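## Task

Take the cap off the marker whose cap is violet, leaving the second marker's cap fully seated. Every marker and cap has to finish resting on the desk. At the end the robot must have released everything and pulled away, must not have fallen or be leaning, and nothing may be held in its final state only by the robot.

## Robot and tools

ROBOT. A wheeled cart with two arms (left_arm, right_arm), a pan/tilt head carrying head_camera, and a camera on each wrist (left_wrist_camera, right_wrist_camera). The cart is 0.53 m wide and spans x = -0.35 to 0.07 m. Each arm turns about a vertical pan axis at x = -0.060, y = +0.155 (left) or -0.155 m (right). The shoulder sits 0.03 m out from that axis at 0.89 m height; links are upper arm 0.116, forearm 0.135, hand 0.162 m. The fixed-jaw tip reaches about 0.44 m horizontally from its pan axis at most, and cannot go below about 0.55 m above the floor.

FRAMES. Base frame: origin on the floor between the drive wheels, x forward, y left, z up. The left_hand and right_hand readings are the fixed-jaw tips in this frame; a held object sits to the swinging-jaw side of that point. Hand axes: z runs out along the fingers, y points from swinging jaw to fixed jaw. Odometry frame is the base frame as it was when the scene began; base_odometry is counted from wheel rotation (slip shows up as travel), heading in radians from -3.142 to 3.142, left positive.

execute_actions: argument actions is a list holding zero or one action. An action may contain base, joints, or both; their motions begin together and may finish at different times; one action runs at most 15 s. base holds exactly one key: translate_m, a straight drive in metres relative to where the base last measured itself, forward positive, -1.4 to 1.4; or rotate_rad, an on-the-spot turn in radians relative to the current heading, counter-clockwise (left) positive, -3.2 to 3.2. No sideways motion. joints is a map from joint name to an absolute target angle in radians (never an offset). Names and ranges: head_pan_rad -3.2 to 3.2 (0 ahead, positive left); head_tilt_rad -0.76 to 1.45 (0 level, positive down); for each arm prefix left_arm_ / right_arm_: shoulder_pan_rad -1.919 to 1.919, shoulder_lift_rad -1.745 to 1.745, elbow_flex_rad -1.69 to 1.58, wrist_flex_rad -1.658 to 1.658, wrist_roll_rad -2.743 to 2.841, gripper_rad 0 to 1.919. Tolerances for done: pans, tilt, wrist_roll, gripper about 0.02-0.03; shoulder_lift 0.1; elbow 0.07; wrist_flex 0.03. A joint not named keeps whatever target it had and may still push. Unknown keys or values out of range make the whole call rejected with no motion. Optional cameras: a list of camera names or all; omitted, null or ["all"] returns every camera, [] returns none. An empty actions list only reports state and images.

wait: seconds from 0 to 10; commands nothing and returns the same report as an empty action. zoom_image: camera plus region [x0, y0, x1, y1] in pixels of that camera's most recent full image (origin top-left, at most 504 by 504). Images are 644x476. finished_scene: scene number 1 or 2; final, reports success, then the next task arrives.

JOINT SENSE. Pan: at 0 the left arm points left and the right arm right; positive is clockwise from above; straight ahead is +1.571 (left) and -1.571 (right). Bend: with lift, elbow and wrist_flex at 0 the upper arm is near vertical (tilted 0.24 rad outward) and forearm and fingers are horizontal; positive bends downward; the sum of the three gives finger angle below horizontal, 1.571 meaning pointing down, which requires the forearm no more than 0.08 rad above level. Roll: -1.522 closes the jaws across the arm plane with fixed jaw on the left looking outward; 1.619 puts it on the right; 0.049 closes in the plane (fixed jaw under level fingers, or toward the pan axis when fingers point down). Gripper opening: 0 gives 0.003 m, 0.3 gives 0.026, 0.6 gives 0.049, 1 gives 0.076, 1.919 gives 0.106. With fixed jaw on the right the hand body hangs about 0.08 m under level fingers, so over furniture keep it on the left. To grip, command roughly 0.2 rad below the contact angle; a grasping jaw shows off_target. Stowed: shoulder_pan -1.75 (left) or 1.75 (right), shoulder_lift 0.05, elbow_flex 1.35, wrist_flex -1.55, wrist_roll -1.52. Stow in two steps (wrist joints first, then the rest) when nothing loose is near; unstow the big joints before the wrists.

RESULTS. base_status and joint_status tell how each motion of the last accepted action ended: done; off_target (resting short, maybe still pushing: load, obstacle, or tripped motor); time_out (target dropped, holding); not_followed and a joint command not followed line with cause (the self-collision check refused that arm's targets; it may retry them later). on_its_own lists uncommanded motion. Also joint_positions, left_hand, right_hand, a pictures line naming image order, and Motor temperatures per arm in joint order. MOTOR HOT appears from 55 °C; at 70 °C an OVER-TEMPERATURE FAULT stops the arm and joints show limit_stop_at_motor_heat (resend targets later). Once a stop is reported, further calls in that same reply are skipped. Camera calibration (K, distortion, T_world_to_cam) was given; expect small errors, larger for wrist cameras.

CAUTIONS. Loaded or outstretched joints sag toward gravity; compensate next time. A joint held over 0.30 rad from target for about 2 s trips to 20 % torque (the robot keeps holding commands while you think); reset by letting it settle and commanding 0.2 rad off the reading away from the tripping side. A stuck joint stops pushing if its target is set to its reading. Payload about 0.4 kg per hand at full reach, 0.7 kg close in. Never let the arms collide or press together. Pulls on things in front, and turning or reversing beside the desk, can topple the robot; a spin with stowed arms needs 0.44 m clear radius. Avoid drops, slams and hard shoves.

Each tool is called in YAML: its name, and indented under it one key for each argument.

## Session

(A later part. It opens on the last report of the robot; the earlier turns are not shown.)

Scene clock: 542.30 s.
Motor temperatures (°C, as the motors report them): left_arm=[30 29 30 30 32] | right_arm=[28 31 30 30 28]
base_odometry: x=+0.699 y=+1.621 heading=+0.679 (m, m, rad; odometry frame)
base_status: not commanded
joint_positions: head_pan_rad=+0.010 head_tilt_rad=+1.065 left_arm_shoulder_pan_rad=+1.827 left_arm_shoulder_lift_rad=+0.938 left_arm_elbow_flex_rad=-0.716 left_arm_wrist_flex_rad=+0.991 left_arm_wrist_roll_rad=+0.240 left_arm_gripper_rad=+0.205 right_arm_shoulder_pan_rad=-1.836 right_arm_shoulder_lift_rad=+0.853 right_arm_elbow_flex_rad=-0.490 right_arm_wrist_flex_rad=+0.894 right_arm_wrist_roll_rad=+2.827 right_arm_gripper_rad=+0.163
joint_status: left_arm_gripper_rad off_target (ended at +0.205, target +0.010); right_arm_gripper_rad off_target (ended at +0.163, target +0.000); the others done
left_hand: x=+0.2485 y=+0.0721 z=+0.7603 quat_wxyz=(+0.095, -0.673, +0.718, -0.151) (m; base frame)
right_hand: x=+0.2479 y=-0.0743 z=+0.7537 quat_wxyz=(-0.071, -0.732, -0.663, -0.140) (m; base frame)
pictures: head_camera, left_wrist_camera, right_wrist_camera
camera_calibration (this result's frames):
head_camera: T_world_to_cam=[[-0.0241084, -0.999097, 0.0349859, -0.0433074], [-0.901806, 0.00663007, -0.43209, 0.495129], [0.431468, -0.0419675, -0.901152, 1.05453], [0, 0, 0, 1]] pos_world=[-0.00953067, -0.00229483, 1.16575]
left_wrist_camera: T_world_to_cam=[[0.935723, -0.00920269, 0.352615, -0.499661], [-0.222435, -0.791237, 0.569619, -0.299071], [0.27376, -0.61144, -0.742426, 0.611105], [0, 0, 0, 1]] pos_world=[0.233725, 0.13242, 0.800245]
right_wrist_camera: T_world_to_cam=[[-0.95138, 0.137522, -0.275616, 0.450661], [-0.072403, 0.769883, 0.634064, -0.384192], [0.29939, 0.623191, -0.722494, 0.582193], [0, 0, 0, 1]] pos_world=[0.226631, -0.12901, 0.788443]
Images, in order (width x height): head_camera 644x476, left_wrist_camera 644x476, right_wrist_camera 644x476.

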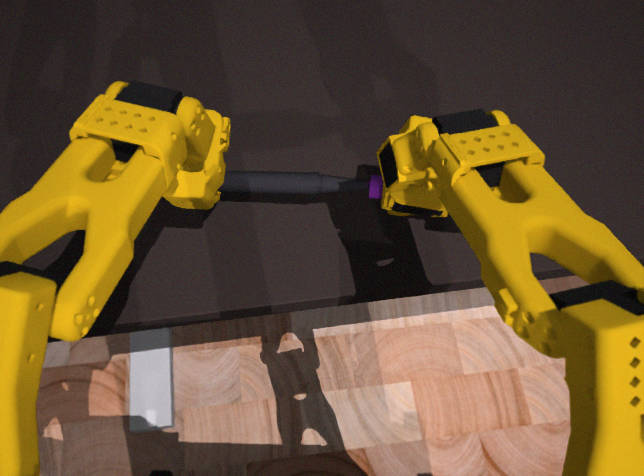

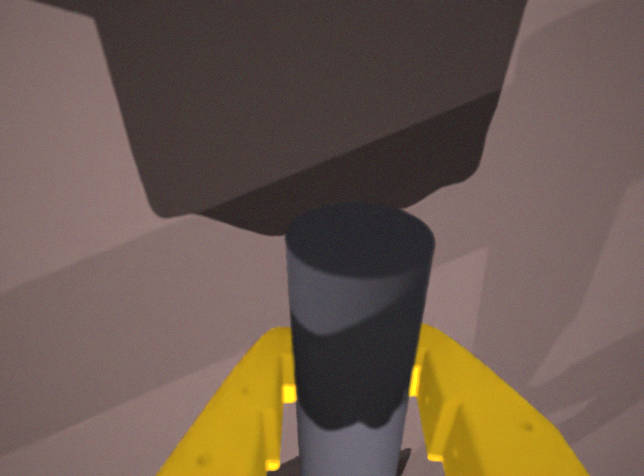

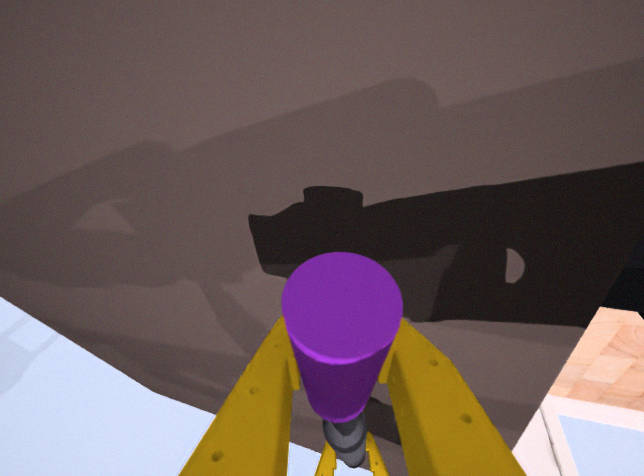

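execute_actions:
  actions:
    - {"joints": {"left_arm_shoulder_pan_rad": 1.75, "left_arm_wrist_roll_rad": 0.16, "right_arm_shoulder_pan_rad": -1.80}}

zoom_image:
  camera: "head_camera"
  region: [170, 120, 470, 260]

Scene clock: 545.93 s.
Motor temperatures (°C, as the motors report them): left_arm=[30 29 30 30 32] | right_arm=[28 31 30 30 28]
base_odometry: x=+0.699 y=+1.621 heading=+0.679 (m, m, rad; odometry frame)
base_status: not commanded
joint_positions: head_pan_rad=+0.010 head_tilt_rad=+1.065 left_arm_shoulder_pan_rad=+1.758 left_arm_shoulder_lift_rad=+0.938 left_arm_elbow_flex_rad=-0.716 left_arm_wrist_flex_rad=+0.991 left_arm_wrist_roll_rad=+0.169 left_arm_gripper_rad=+0.205 right_arm_shoulder_pan_rad=-1.807 right_arm_shoulder_lift_rad=+0.853 right_arm_elbow_flex_rad=-0.490 right_arm_wrist_flex_rad=+0.894 right_arm_wrist_roll_rad=+2.827 right_arm_gripper_rad=+0.163
joint_status: all done
left_hand: x=+0.2535 y=+0.0942 z=+0.7603 quat_wxyz=(+0.105, -0.672, +0.719, -0.144) (m; base frame)
right_hand: x=+0.2502 y=-0.0833 z=+0.7537 quat_wxyz=(-0.073, -0.742, -0.652, -0.139) (m; base frame)
pictures: head_camera, left_wrist_camera, right_wrist_camera
camera_calibration (this result's frames):
head_camera: T_world_to_cam=[[-0.0241083, -0.999097, 0.0349859, -0.0433074], [-0.901806, 0.00662998, -0.43209, 0.495129], [0.431468, -0.0419675, -0.901152, 1.05453], [0, 0, 0, 1]] pos_world=[-0.00953067, -0.00229483, 1.16575]
left_wrist_camera: T_world_to_cam=[[0.933827, -0.0150192, 0.357409, -0.506732], [-0.223136, -0.805378, 0.549159, -0.263441], [0.279602, -0.592571, -0.755435, 0.629818], [0, 0, 0, 1]] pos_world=[0.238318, 0.153432, 0.801569]
right_wrist_camera: T_world_to_cam=[[-0.946968, 0.165188, -0.275616, 0.455214], [-0.0499366, 0.771666, 0.634064, -0.382567], [0.317423, 0.614202, -0.722494, 0.581881], [0, 0, 0, 1]] pos_world=[0.227267, -0.137374, 0.788443]
Images, in order (width x height): head_camera 644x476, left_wrist_camera 644x476, right_wrist_camera 644x476.

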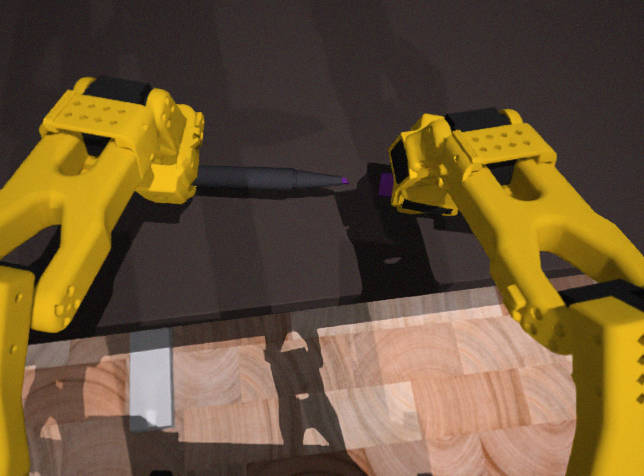

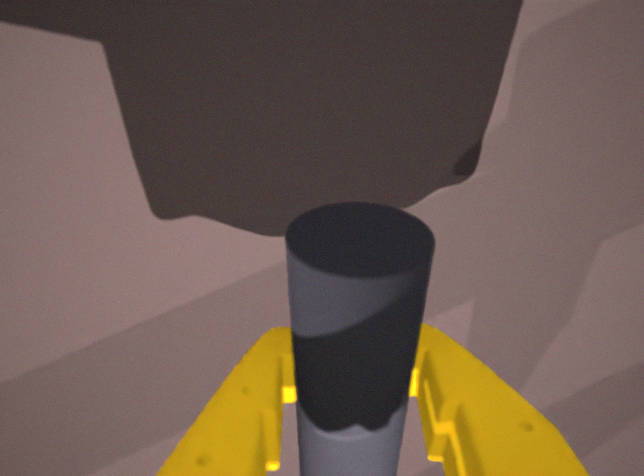

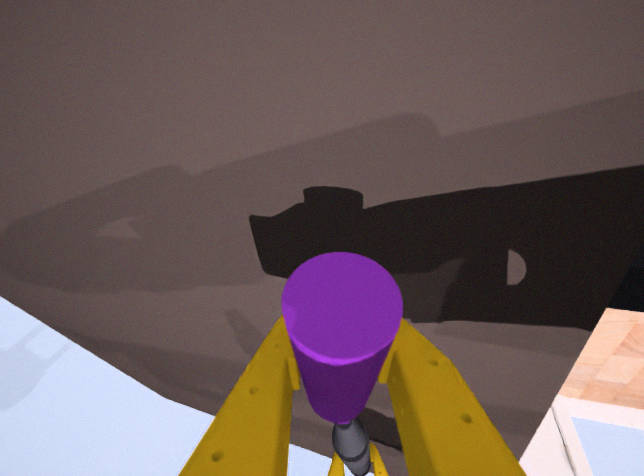

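Region (170, 120, 470, 260) of head_camera's 644x476 image, scaled by 1.680; it fills the top 235 rows of this view, and the rest is white.

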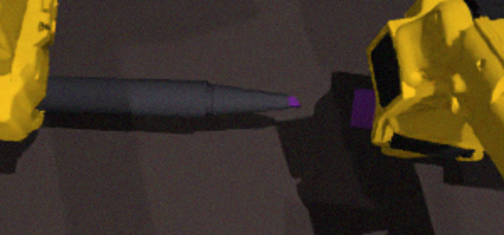

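execute_actions:
  actions:
    - {"joints": {"left_arm_shoulder_lift_rad": 0.975, "left_arm_elbow_flex_rad": -0.672, "left_arm_wrist_flex_rad": 0.877, "right_arm_shoulder_lift_rad": 0.878, "right_arm_elbow_flex_rad": -0.481, "right_arm_wrist_flex_rad": 0.827}}

Scene clock: 568.27 s.
Motor temperatures (°C, as the motors report them): left_arm=[30 29 30 30 32] | right_arm=[28 31 31 30 28]
base_odometry: x=+0.699 y=+1.621 heading=+0.679 (m, m, rad; odometry frame)
base_status: not commanded
joint_positions: head_pan_rad=+0.010 head_tilt_rad=+1.065 left_arm_shoulder_pan_rad=+1.758 left_arm_shoulder_lift_rad=+1.004 left_arm_elbow_flex_rad=-0.668 left_arm_wrist_flex_rad=+0.890 left_arm_wrist_roll_rad=+0.169 left_arm_gripper_rad=+0.205 right_arm_shoulder_pan_rad=-1.807 right_arm_shoulder_lift_rad=+0.902 right_arm_elbow_flex_rad=-0.478 right_arm_wrist_flex_rad=+0.837 right_arm_wrist_roll_rad=+2.827 right_arm_gripper_rad=+0.163
joint_status: all done
left_hand: x=+0.2507 y=+0.0947 z=+0.7377 quat_wxyz=(+0.102, -0.673, +0.720, -0.139) (m; base frame)
right_hand: x=+0.2491 y=-0.0836 z=+0.7405 quat_wxyz=(-0.072, -0.742, -0.653, -0.137) (m; base frame)
pictures: head_camera, left_wrist_camera, right_wrist_camera
camera_calibration (this result's frames):
head_camera: T_world_to_cam=[[-0.0241084, -0.999097, 0.0349859, -0.0433074], [-0.901806, 0.00663, -0.432091, 0.49513], [0.431468, -0.0419675, -0.901151, 1.05453], [0, 0, 0, 1]] pos_world=[-0.00953068, -0.00229483, 1.16575]
left_wrist_camera: T_world_to_cam=[[0.938068, -0.0158236, 0.346089, -0.488649], [-0.21651, -0.806635, 0.549966, -0.253346], [0.270465, -0.590838, -0.760105, 0.619391], [0, 0, 0, 1]] pos_world=[0.23601, 0.15387, 0.77925]
right_wrist_camera: T_world_to_cam=[[-0.948192, 0.164894, -0.271553, 0.447897], [-0.0471008, 0.772347, 0.633452, -0.374279], [0.314186, 0.613424, -0.724567, 0.575149], [0, 0, 0, 1]] pos_world=[0.22636, -0.137592, 0.77545]
Images, in order (width x height): head_camera 644x476, left_wrist_camera 644x476, right_wrist_camera 644x476.

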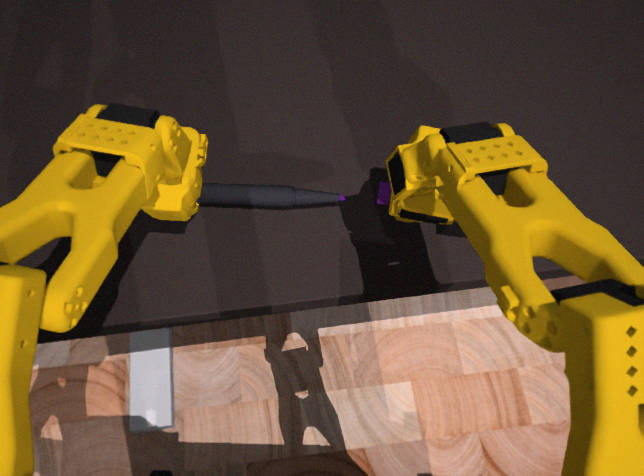

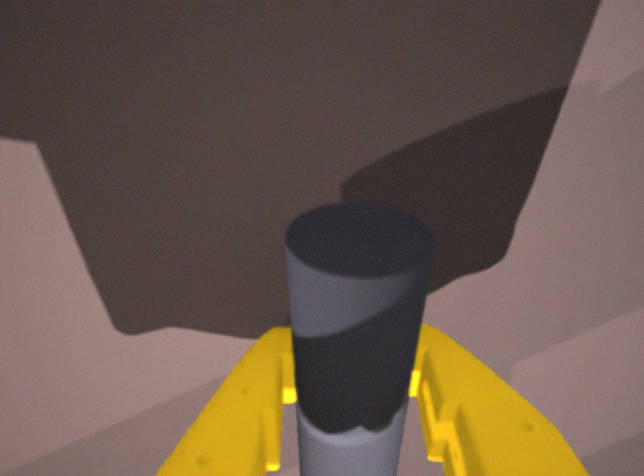

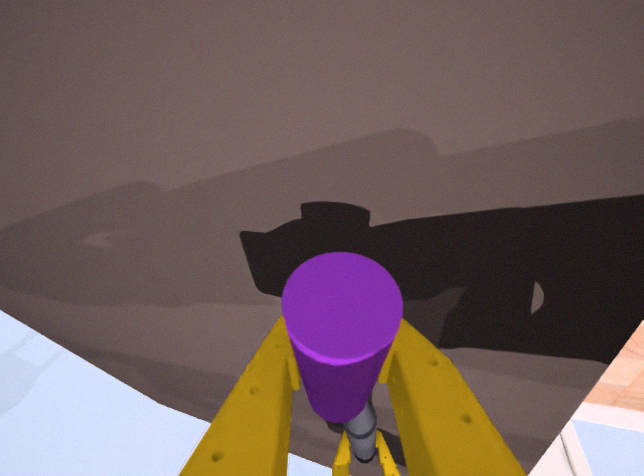

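zoom_image:
  camera: "head_camera"
  region: [170, 150, 450, 260]

Region (170, 150, 450, 260) of head_camera's 644x476 image, scaled by 1.800; it fills the top 198 rows of this view, and the rest is white.

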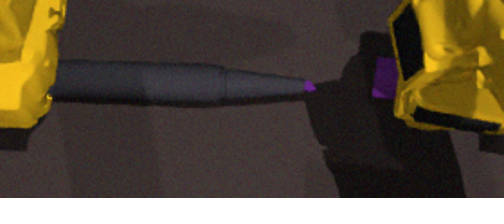

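execute_actions:
  actions:
    - {"joints": {"left_arm_shoulder_lift_rad": 0.992, "right_arm_shoulder_lift_rad": 0.898}}

Scene clock: 571.53 s.
Motor temperatures (°C, as the motors report them): left_arm=[30 30 30 30 32] | right_arm=[28 31 31 30 28]
base_odometry: x=+0.699 y=+1.621 heading=+0.679 (m, m, rad; odometry frame)
base_status: not commanded
joint_positions: head_pan_rad=+0.010 head_tilt_rad=+1.065 left_arm_shoulder_pan_rad=+1.758 left_arm_shoulder_lift_rad=+1.010 left_arm_elbow_flex_rad=-0.668 left_arm_wrist_flex_rad=+0.890 left_arm_wrist_roll_rad=+0.169 left_arm_gripper_rad=+0.205 right_arm_shoulder_pan_rad=-1.807 right_arm_shoulder_lift_rad=+0.920 right_arm_elbow_flex_rad=-0.478 right_arm_wrist_flex_rad=+0.837 right_arm_wrist_roll_rad=+2.827 right_arm_gripper_rad=+0.163
joint_status: all done
left_hand: x=+0.2498 y=+0.0949 z=+0.7359 quat_wxyz=(+0.100, -0.673, +0.720, -0.136) (m; base frame)
right_hand: x=+0.2463 y=-0.0843 z=+0.7353 quat_wxyz=(-0.068, -0.743, -0.653, -0.128) (m; base frame)
pictures: head_camera, left_wrist_camera, right_wrist_camera
camera_calibration (this result's frames):
head_camera: T_world_to_cam=[[-0.0241083, -0.999097, 0.0349859, -0.0433073], [-0.901805, 0.00662986, -0.432092, 0.495132], [0.43147, -0.0419674, -0.901151, 1.05453], [0, 0, 0, 1]] pos_world=[-0.0095307, -0.00229482, 1.16575]
left_wrist_camera: T_world_to_cam=[[0.940137, -0.0162161, 0.34041, -0.48345], [-0.213194, -0.807264, 0.550339, -0.253485], [0.265876, -0.589967, -0.762397, 0.621171], [0, 0, 0, 1]] pos_world=[0.235313, 0.154002, 0.777653]
right_wrist_camera: T_world_to_cam=[[-0.952907, 0.163761, -0.255246, 0.433007], [-0.0357857, 0.775066, 0.630867, -0.371222], [0.301144, 0.610291, -0.732705, 0.581564], [0, 0, 0, 1]] pos_world=[0.224197, -0.138112, 0.770829]
Images, in order (width x height): head_camera 644x476, left_wrist_camera 644x476, right_wrist_camera 644x476.

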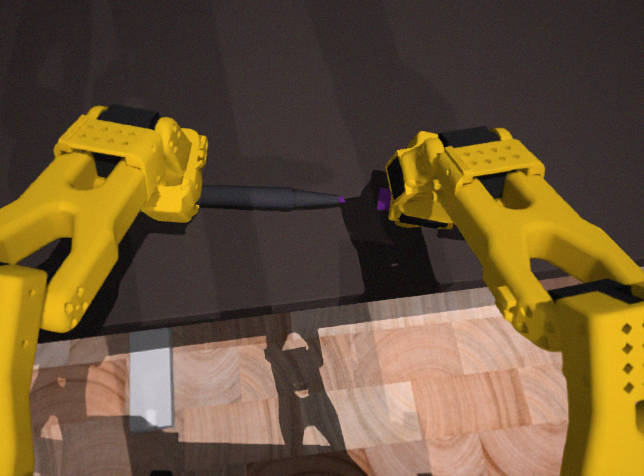

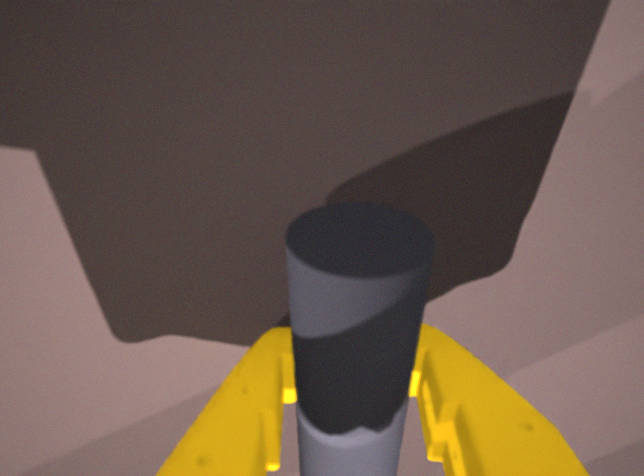

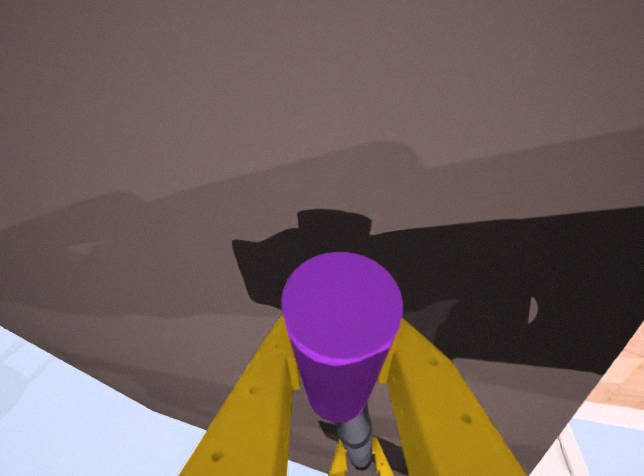

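execute_actions:
  actions:
    - {"joints": {"left_arm_shoulder_lift_rad": 1.004, "right_arm_shoulder_lift_rad": 0.914}}

Scene clock: 574.20 s.
Motor temperatures (°C, as the motors report them): left_arm=[30 30 30 30 32] | right_arm=[28 31 31 30 28]
base_odometry: x=+0.699 y=+1.621 heading=+0.679 (m, m, rad; odometry frame)
base_status: not commanded
joint_positions: head_pan_rad=+0.010 head_tilt_rad=+1.065 left_arm_shoulder_pan_rad=+1.758 left_arm_shoulder_lift_rad=+1.011 left_arm_elbow_flex_rad=-0.668 left_arm_wrist_flex_rad=+0.888 left_arm_wrist_roll_rad=+0.169 left_arm_gripper_rad=+0.205 right_arm_shoulder_pan_rad=-1.807 right_arm_shoulder_lift_rad=+0.935 right_arm_elbow_flex_rad=-0.478 right_arm_wrist_flex_rad=+0.835 right_arm_wrist_roll_rad=+2.827 right_arm_gripper_rad=+0.163
joint_status: all done
left_hand: x=+0.2498 y=+0.0949 z=+0.7355 quat_wxyz=(+0.100, -0.673, +0.720, -0.136) (m; base frame)
right_hand: x=+0.2441 y=-0.0848 z=+0.7310 quat_wxyz=(-0.065, -0.744, -0.654, -0.122) (m; base frame)
pictures: head_camera, left_wrist_camera, right_wrist_camera
camera_calibration (this result's frames):
head_camera: T_world_to_cam=[[-0.0241081, -0.999097, 0.0349859, -0.0433073], [-0.901805, 0.00662972, -0.432092, 0.495132], [0.431469, -0.0419673, -0.901151, 1.05453], [0, 0, 0, 1]] pos_world=[-0.0095307, -0.00229482, 1.16575]
left_wrist_camera: T_world_to_cam=[[0.940137, -0.0162161, 0.34041, -0.483319], [-0.213194, -0.807264, 0.550339, -0.253284], [0.265876, -0.589967, -0.762397, 0.620894], [0, 0, 0, 1]] pos_world=[0.235307, 0.154003, 0.777286]
right_wrist_camera: T_world_to_cam=[[-0.956251, 0.162958, -0.242958, 0.421701], [-0.0273309, 0.777097, 0.628788, -0.368581], [0.291268, 0.607919, -0.738646, 0.585968], [0, 0, 0, 1]] pos_world=[0.222504, -0.138518, 0.767038]
Images, in order (width x height): head_camera 644x476, left_wrist_camera 644x476, right_wrist_camera 644x476.

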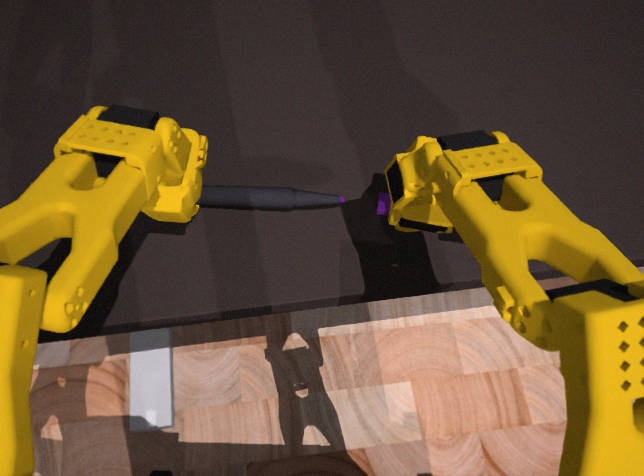

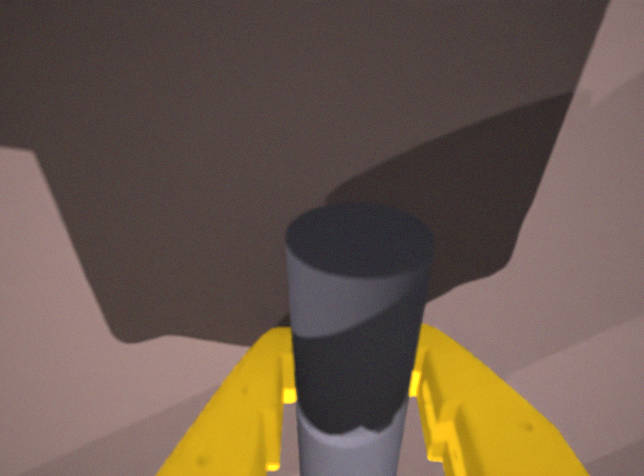

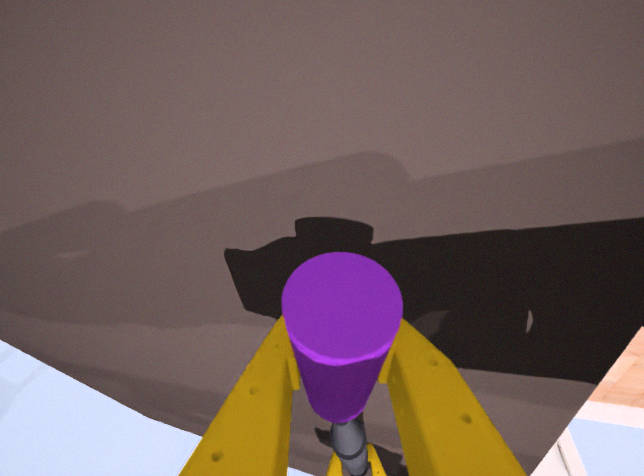

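execute_actions:
  actions:
    - {"joints": {"left_arm_shoulder_lift_rad": 0.992, "left_arm_gripper_rad": 0.32, "right_arm_shoulder_lift_rad": 0.926}}

Scene clock: 576.87 s.
Motor temperatures (°C, as the motors report them): left_arm=[30 30 30 30 32] | right_arm=[28 31 31 30 28]
base_odometry: x=+0.699 y=+1.621 heading=+0.679 (m, m, rad; odometry frame)
base_status: not commanded
joint_positions: head_pan_rad=+0.010 head_tilt_rad=+1.065 left_arm_shoulder_pan_rad=+1.758 left_arm_shoulder_lift_rad=+1.011 left_arm_elbow_flex_rad=-0.668 left_arm_wrist_flex_rad=+0.888 left_arm_wrist_roll_rad=+0.169 left_arm_gripper_rad=+0.312 right_arm_shoulder_pan_rad=-1.807 right_arm_shoulder_lift_rad=+0.946 right_arm_elbow_flex_rad=-0.478 right_arm_wrist_flex_rad=+0.835 right_arm_wrist_roll_rad=+2.827 right_arm_gripper_rad=+0.163
joint_status: all done
left_hand: x=+0.2498 y=+0.0949 z=+0.7355 quat_wxyz=(+0.100, -0.673, +0.720, -0.136) (m; base frame)
right_hand: x=+0.2424 y=-0.0852 z=+0.7280 quat_wxyz=(-0.062, -0.744, -0.655, -0.118) (m; base frame)
pictures: head_camera, left_wrist_camera, right_wrist_camera
camera_calibration (this result's frames):
head_camera: T_world_to_cam=[[-0.0241081, -0.999097, 0.0349858, -0.0433073], [-0.901805, 0.00662969, -0.432092, 0.495132], [0.43147, -0.0419673, -0.901151, 1.05453], [0, 0, 0, 1]] pos_world=[-0.0095307, -0.00229482, 1.16575]
left_wrist_camera: T_world_to_cam=[[0.940137, -0.0162161, 0.34041, -0.483319], [-0.213194, -0.807264, 0.550339, -0.253284], [0.265876, -0.589967, -0.762397, 0.620894], [0, 0, 0, 1]] pos_world=[0.235307, 0.154003, 0.777286]
right_wrist_camera: T_world_to_cam=[[-0.958738, 0.162361, -0.233369, 0.412964], [-0.0207746, 0.778672, 0.627088, -0.366628], [0.283532, 0.606061, -0.743169, 0.589502], [0, 0, 0, 1]] pos_world=[0.221165, -0.13884, 0.764381]
Images, in order (width x height): head_camera 644x476, left_wrist_camera 644x476, right_wrist_camera 644x476.

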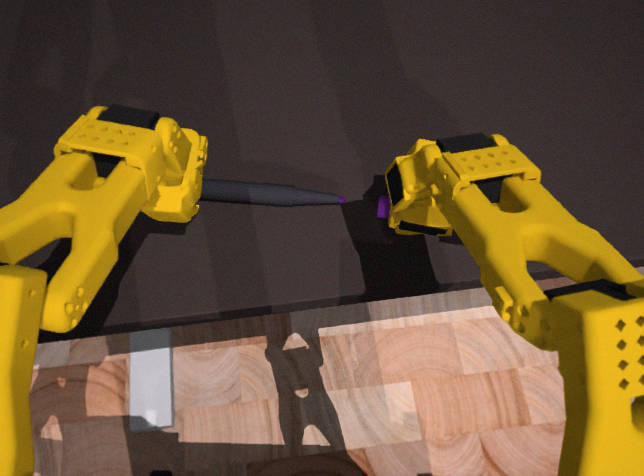

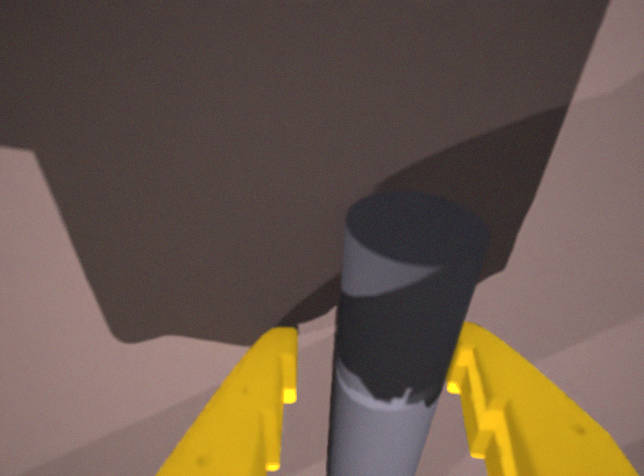

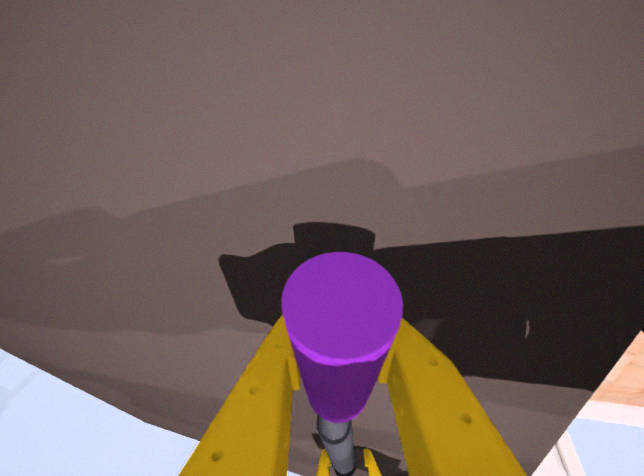

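execute_actions:
  actions:
    - {"joints": {"left_arm_gripper_rad": 0.55, "right_arm_shoulder_lift_rad": 0.938}}

Scene clock: 579.23 s.
Motor temperatures (°C, as the motors report them): left_arm=[30 30 30 30 32] | right_arm=[28 31 31 30 28]
base_odometry: x=+0.699 y=+1.621 heading=+0.679 (m, m, rad; odometry frame)
base_status: not commanded
joint_positions: head_pan_rad=+0.010 head_tilt_rad=+1.065 left_arm_shoulder_pan_rad=+1.758 left_arm_shoulder_lift_rad=+1.011 left_arm_elbow_flex_rad=-0.668 left_arm_wrist_flex_rad=+0.888 left_arm_wrist_roll_rad=+0.169 left_arm_gripper_rad=+0.542 right_arm_shoulder_pan_rad=-1.807 right_arm_shoulder_lift_rad=+0.948 right_arm_elbow_flex_rad=-0.478 right_arm_wrist_flex_rad=+0.835 right_arm_wrist_roll_rad=+2.827 right_arm_gripper_rad=+0.163
joint_status: all done
left_hand: x=+0.2498 y=+0.0949 z=+0.7355 quat_wxyz=(+0.100, -0.673, +0.720, -0.136) (m; base frame)
right_hand: x=+0.2422 y=-0.0853 z=+0.7276 quat_wxyz=(-0.062, -0.744, -0.655, -0.117) (m; base frame)
pictures: head_camera, left_wrist_camera, right_wrist_camera
camera_calibration (this result's frames):
head_camera: T_world_to_cam=[[-0.0241084, -0.999097, 0.0349858, -0.0433073], [-0.901805, 0.00662996, -0.432092, 0.495132], [0.43147, -0.0419675, -0.901151, 1.05453], [0, 0, 0, 1]] pos_world=[-0.0095307, -0.00229483, 1.16575]
left_wrist_camera: T_world_to_cam=[[0.940137, -0.0162161, 0.34041, -0.483319], [-0.213194, -0.807264, 0.550339, -0.253284], [0.265876, -0.589967, -0.762397, 0.620894], [0, 0, 0, 1]] pos_world=[0.235307, 0.154003, 0.777286]
right_wrist_camera: T_world_to_cam=[[-0.959085, 0.162277, -0.231997, 0.411715], [-0.0198395, 0.778896, 0.626839, -0.366344], [0.282423, 0.605794, -0.743808, 0.59], [0, 0, 0, 1]] pos_world=[0.220971, -0.138887, 0.764002]
Images, in order (width x height): head_camera 644x476, left_wrist_camera 644x476, right_wrist_camera 644x476.

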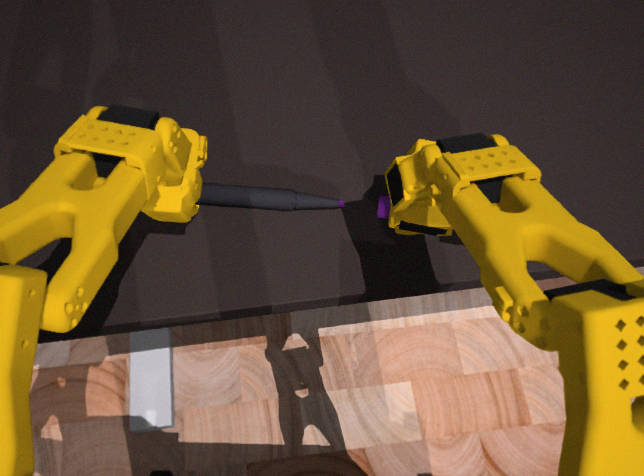

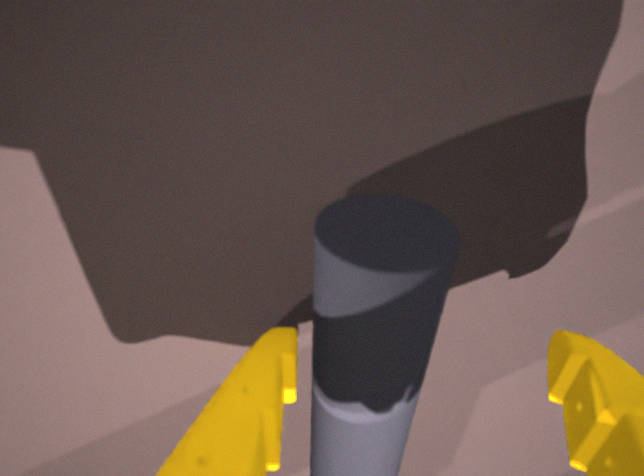

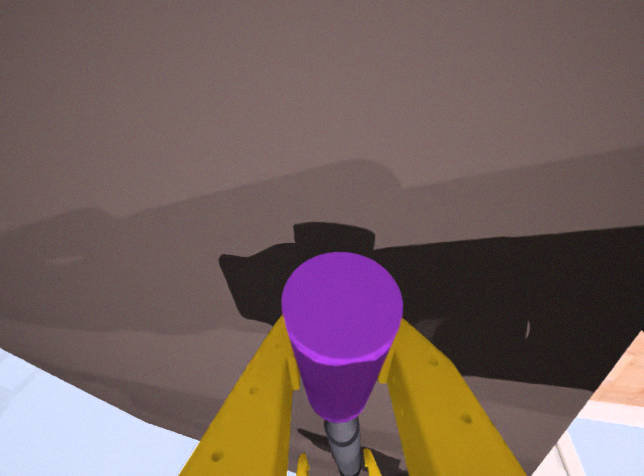

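execute_actions:
  actions:
    - {"joints": {"right_arm_shoulder_lift_rad": 0.927, "right_arm_gripper_rad": 0.27}}

Scene clock: 581.73 s.
Motor temperatures (°C, as the motors report them): left_arm=[30 30 30 30 32] | right_arm=[28 31 31 30 28]
base_odometry: x=+0.699 y=+1.621 heading=+0.679 (m, m, rad; odometry frame)
base_status: not commanded
joint_positions: head_pan_rad=+0.010 head_tilt_rad=+1.065 left_arm_shoulder_pan_rad=+1.758 left_arm_shoulder_lift_rad=+1.011 left_arm_elbow_flex_rad=-0.668 left_arm_wrist_flex_rad=+0.888 left_arm_wrist_roll_rad=+0.169 left_arm_gripper_rad=+0.542 right_arm_shoulder_pan_rad=-1.803 right_arm_shoulder_lift_rad=+0.943 right_arm_elbow_flex_rad=-0.478 right_arm_wrist_flex_rad=+0.828 right_arm_wrist_roll_rad=+2.827 right_arm_gripper_rad=+0.255
joint_status: all done
left_hand: x=+0.2498 y=+0.0949 z=+0.7355 quat_wxyz=(+0.100, -0.673, +0.720, -0.136) (m; base frame)
right_hand: x=+0.2443 y=-0.0857 z=+0.7292 quat_wxyz=(-0.065, -0.745, -0.653, -0.122) (m; base frame)
pictures: head_camera, left_wrist_camera, right_wrist_camera
camera_calibration (this result's frames):
head_camera: T_world_to_cam=[[-0.0241084, -0.999097, 0.0349858, -0.0433073], [-0.901805, 0.00662999, -0.432092, 0.495132], [0.43147, -0.0419675, -0.901151, 1.05453], [0, 0, 0, 1]] pos_world=[-0.0095307, -0.00229483, 1.16575]
left_wrist_camera: T_world_to_cam=[[0.940137, -0.0162161, 0.34041, -0.483319], [-0.213194, -0.807264, 0.550339, -0.253284], [0.265876, -0.589967, -0.762397, 0.620894], [0, 0, 0, 1]] pos_world=[0.235307, 0.154003, 0.777286]
right_wrist_camera: T_world_to_cam=[[-0.955747, 0.165891, -0.242958, 0.421677], [-0.0249466, 0.777177, 0.628788, -0.3673], [0.293132, 0.607023, -0.738646, 0.584673], [0, 0, 0, 1]] pos_world=[0.222468, -0.139405, 0.76527]
Images, in order (width x height): head_camera 644x476, left_wrist_camera 644x476, right_wrist_camera 644x476.

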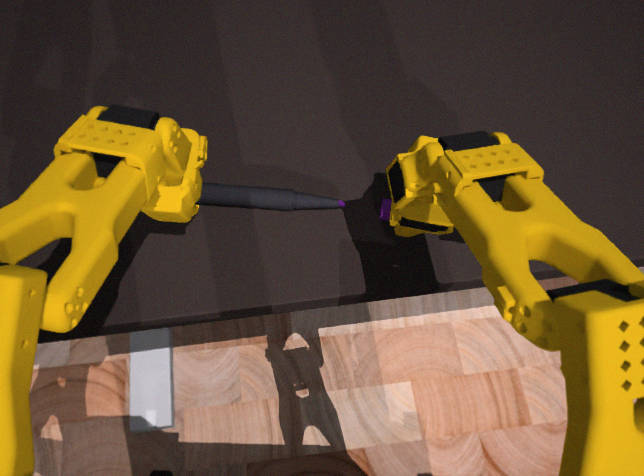

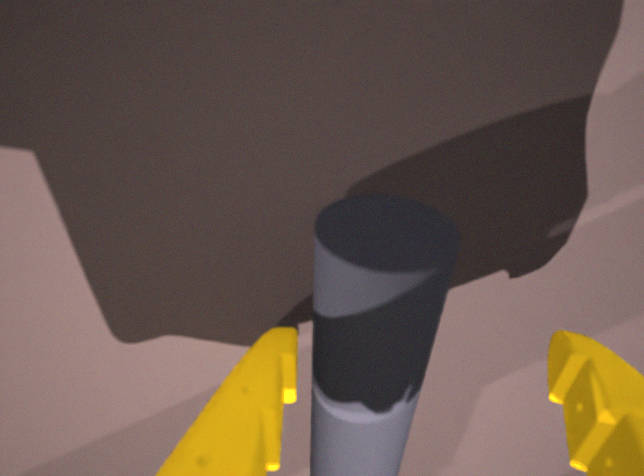

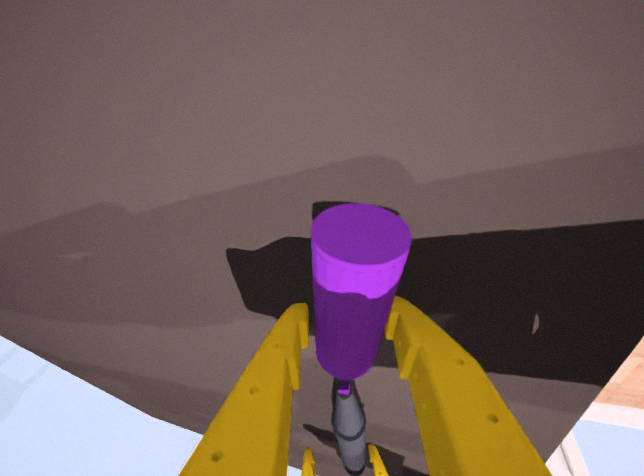

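execute_actions:
  actions:
    - {"joints": {"right_arm_gripper_rad": 0.5}}

Scene clock: 584.43 s.
Motor temperatures (°C, as the motors report them): left_arm=[30 30 30 30 32] | right_arm=[28 31 31 30 28]
base_odometry: x=+0.699 y=+1.621 heading=+0.679 (m, m, rad; odometry frame)
base_status: not commanded
joint_positions: head_pan_rad=+0.010 head_tilt_rad=+1.065 left_arm_shoulder_pan_rad=+1.758 left_arm_shoulder_lift_rad=+1.011 left_arm_elbow_flex_rad=-0.668 left_arm_wrist_flex_rad=+0.888 left_arm_wrist_roll_rad=+0.169 left_arm_gripper_rad=+0.542 right_arm_shoulder_pan_rad=-1.802 right_arm_shoulder_lift_rad=+0.931 right_arm_elbow_flex_rad=-0.481 right_arm_wrist_flex_rad=+0.828 right_arm_wrist_roll_rad=+2.827 right_arm_gripper_rad=+0.485
joint_status: all done
left_hand: x=+0.2498 y=+0.0949 z=+0.7355 quat_wxyz=(+0.100, -0.673, +0.720, -0.136) (m; base frame)
right_hand: x=+0.2469 y=-0.0856 z=+0.7333 quat_wxyz=(-0.068, -0.744, -0.652, -0.129) (m; base frame)
pictures: head_camera, left_wrist_camera, right_wrist_camera
camera_calibration (this result's frames):
head_camera: T_world_to_cam=[[-0.0241082, -0.999097, 0.0349859, -0.0433073], [-0.901805, 0.0066298, -0.432092, 0.495132], [0.43147, -0.0419674, -0.901151, 1.05453], [0, 0, 0, 1]] pos_world=[-0.0095307, -0.00229482, 1.16575]
left_wrist_camera: T_world_to_cam=[[0.940137, -0.0162161, 0.34041, -0.483319], [-0.213194, -0.807264, 0.550339, -0.253284], [0.265876, -0.589967, -0.762397, 0.620894], [0, 0, 0, 1]] pos_world=[0.235307, 0.154003, 0.777286]
right_wrist_camera: T_world_to_cam=[[-0.951761, 0.168235, -0.256608, 0.434405], [-0.0331607, 0.775, 0.63109, -0.369708], [0.305043, 0.609157, -0.732036, 0.579167], [0, 0, 0, 1]] pos_world=[0.224519, -0.139361, 0.768762]
Images, in order (width x height): head_camera 644x476, left_wrist_camera 644x476, right_wrist_camera 644x476.

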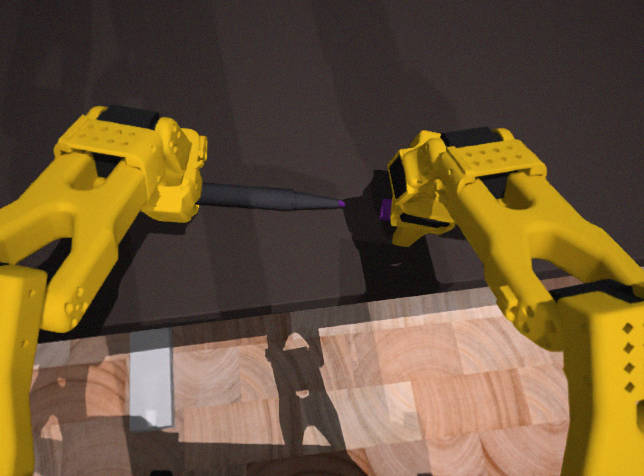

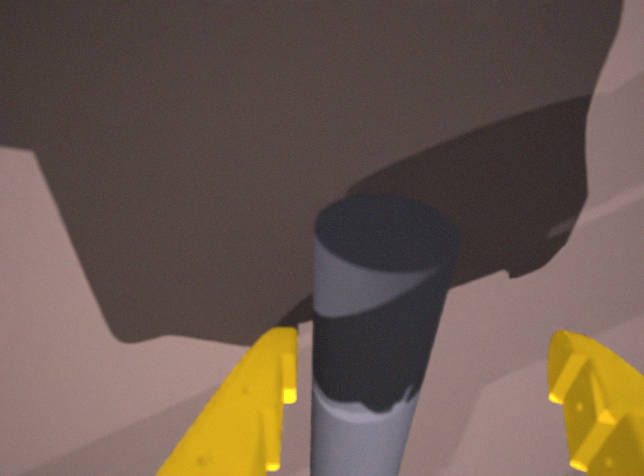

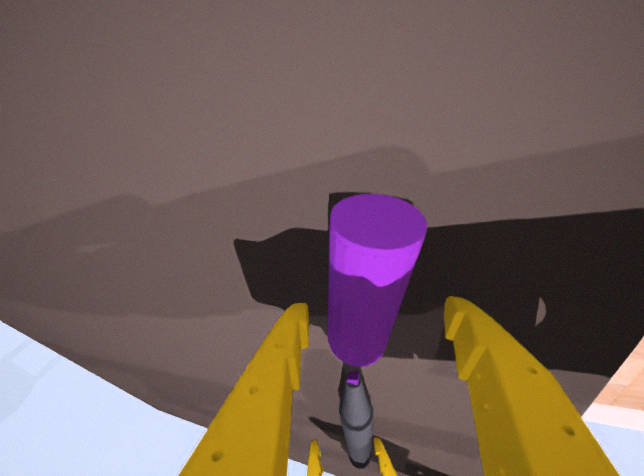

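execute_actions:
  actions:
    - {"joints": {"left_arm_shoulder_lift_rad": 0.775, "left_arm_elbow_flex_rad": -0.497, "left_arm_wrist_flex_rad": 0.915, "left_arm_gripper_rad": 0.7, "right_arm_shoulder_lift_rad": 0.79, "right_arm_wrist_flex_rad": 0.935, "right_arm_gripper_rad": 0.75}}

Scene clock: 597.10 s.
Motor temperatures (°C, as the motors report them): left_arm=[30 30 30 30 32] | right_arm=[28 31 31 30 28]
base_odometry: x=+0.699 y=+1.621 heading=+0.679 (m, m, rad; odometry frame)
base_status: not commanded
joint_positions: head_pan_rad=+0.010 head_tilt_rad=+1.065 left_arm_shoulder_pan_rad=+1.758 left_arm_shoulder_lift_rad=+0.838 left_arm_elbow_flex_rad=-0.495 left_arm_wrist_flex_rad=+0.907 left_arm_wrist_roll_rad=+0.169 left_arm_gripper_rad=+0.692 right_arm_shoulder_pan_rad=-1.802 right_arm_shoulder_lift_rad=+0.853 right_arm_elbow_flex_rad=-0.479 right_arm_wrist_flex_rad=+0.929 right_arm_wrist_roll_rad=+2.827 right_arm_gripper_rad=+0.742
joint_status: all done
left_hand: x=+0.2392 y=+0.0969 z=+0.7532 quat_wxyz=(+0.094, -0.674, +0.721, -0.129) (m; base frame)
right_hand: x=+0.2432 y=-0.0865 z=+0.7498 quat_wxyz=(-0.063, -0.746, -0.653, -0.118) (m; base frame)
pictures: head_camera, left_wrist_camera, right_wrist_camera
camera_calibration (this result's frames):
head_camera: T_world_to_cam=[[-0.0241081, -0.999097, 0.0349858, -0.0433073], [-0.901805, 0.00662973, -0.432092, 0.495132], [0.43147, -0.0419674, -0.901151, 1.05453], [0, 0, 0, 1]] pos_world=[-0.0095307, -0.00229482, 1.16575]
left_wrist_camera: T_world_to_cam=[[0.946139, -0.0173545, 0.323295, -0.467844], [-0.203231, -0.809154, 0.551332, -0.266581], [0.252027, -0.58734, -0.769099, 0.646436], [0, 0, 0, 1]] pos_world=[0.225548, 0.155854, 0.7954]
right_wrist_camera: T_world_to_cam=[[-0.957631, 0.166853, -0.234741, 0.420212], [-0.0181275, 0.778539, 0.627335, -0.380167], [0.287428, 0.605011, -0.742528, 0.604764], [0, 0, 0, 1]] pos_world=[0.22169, -0.140027, 0.786187]
Images, in order (width x height): head_camera 644x476, left_wrist_camera 644x476, right_wrist_camera 644x476.

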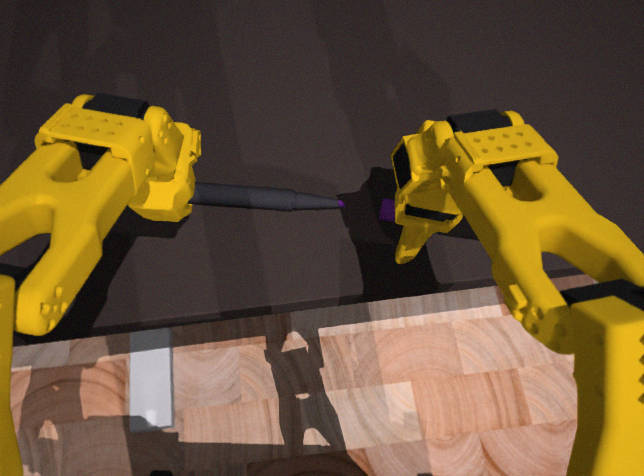

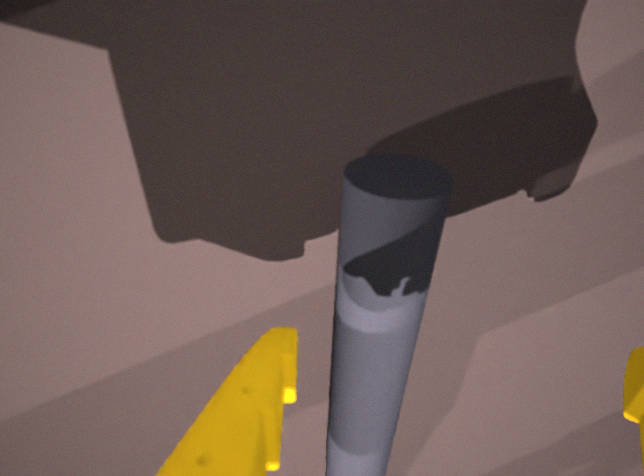

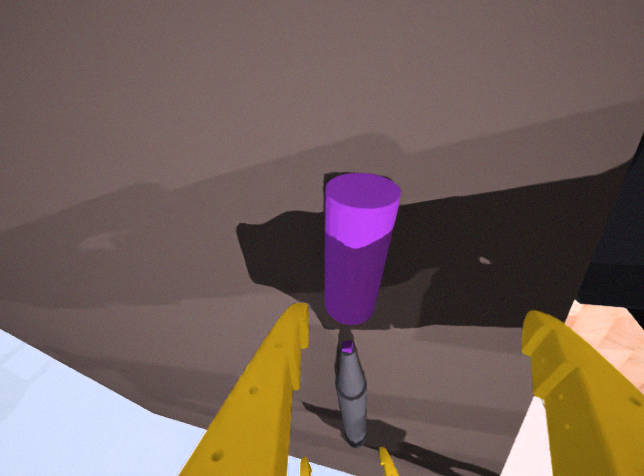

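execute_actions:
  actions:
    - {"joints": {"left_arm_shoulder_lift_rad": 0.55, "left_arm_elbow_flex_rad": -0.42, "left_arm_wrist_flex_rad": 0.97, "right_arm_shoulder_lift_rad": 0.55, "right_arm_wrist_flex_rad": 1.0}}

Scene clock: 602.00 s.
Motor temperatures (°C, as the motors report them): left_arm=[30 30 30 30 32] | right_arm=[28 31 31 30 28]
base_odometry: x=+0.699 y=+1.621 heading=+0.679 (m, m, rad; odometry frame)
base_status: not commanded
joint_positions: head_pan_rad=+0.010 head_tilt_rad=+1.065 left_arm_shoulder_pan_rad=+1.758 left_arm_shoulder_lift_rad=+0.609 left_arm_elbow_flex_rad=-0.418 left_arm_wrist_flex_rad=+0.963 left_arm_wrist_roll_rad=+0.169 left_arm_gripper_rad=+0.692 right_arm_shoulder_pan_rad=-1.802 right_arm_shoulder_lift_rad=+0.610 right_arm_elbow_flex_rad=-0.478 right_arm_wrist_flex_rad=+0.996 right_arm_wrist_roll_rad=+2.827 right_arm_gripper_rad=+0.742
joint_status: all done
left_hand: x=+0.2433 y=+0.0961 z=+0.7997 quat_wxyz=(+0.122, -0.668, +0.715, -0.167) (m; base frame)
right_hand: x=+0.2596 y=-0.0826 z=+0.8156 quat_wxyz=(-0.103, -0.734, -0.643, -0.194) (m; base frame)
pictures: head_camera, left_wrist_camera, right_wrist_camera
camera_calibration (this result's frames):
head_camera: T_world_to_cam=[[-0.0241083, -0.999097, 0.0349858, -0.0433073], [-0.901805, 0.00662992, -0.432092, 0.495132], [0.43147, -0.0419674, -0.901151, 1.05453], [0, 0, 0, 1]] pos_world=[-0.0095307, -0.00229483, 1.16575]
left_wrist_camera: T_world_to_cam=[[0.911834, -0.0108476, 0.410415, -0.548703], [-0.254454, -0.799438, 0.544199, -0.274804], [0.322198, -0.60065, -0.731715, 0.635061], [0, 0, 0, 1]] pos_world=[0.225786, 0.155809, 0.839428]
right_wrist_camera: T_world_to_cam=[[-0.905181, 0.179198, -0.385403, 0.560936], [-0.125793, 0.753198, 0.645654, -0.41322], [0.405984, 0.632914, -0.659239, 0.550193], [0, 0, 0, 1]] pos_world=[0.232399, -0.137507, 0.845692]
Images, in order (width x height): head_camera 644x476, left_wrist_camera 644x476, right_wrist_camera 644x476.

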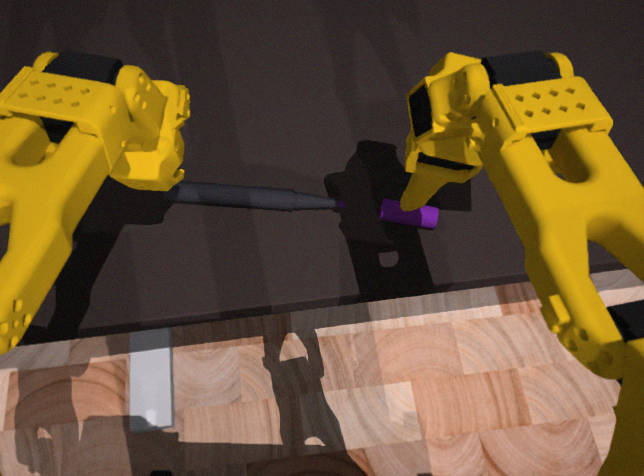

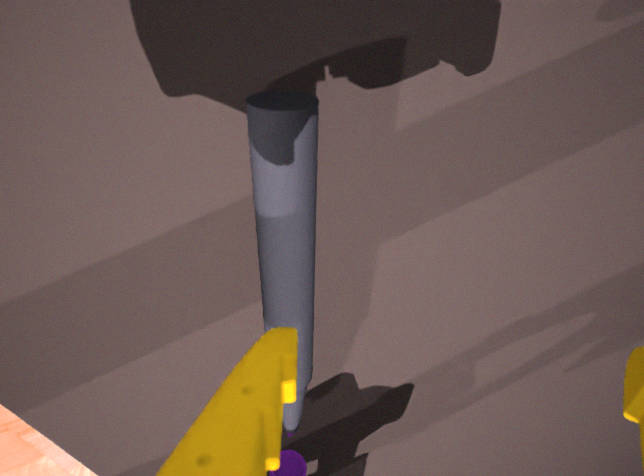

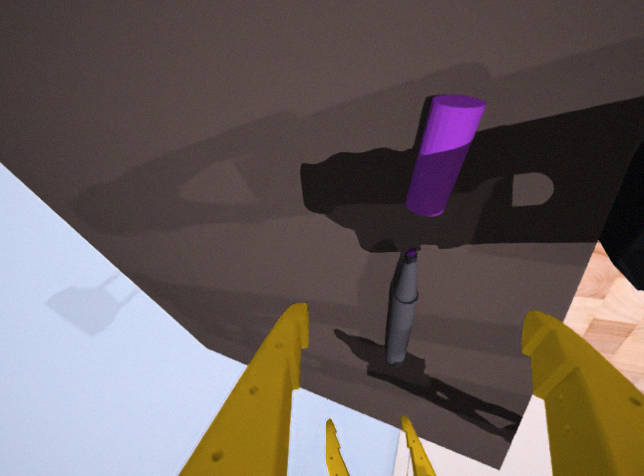

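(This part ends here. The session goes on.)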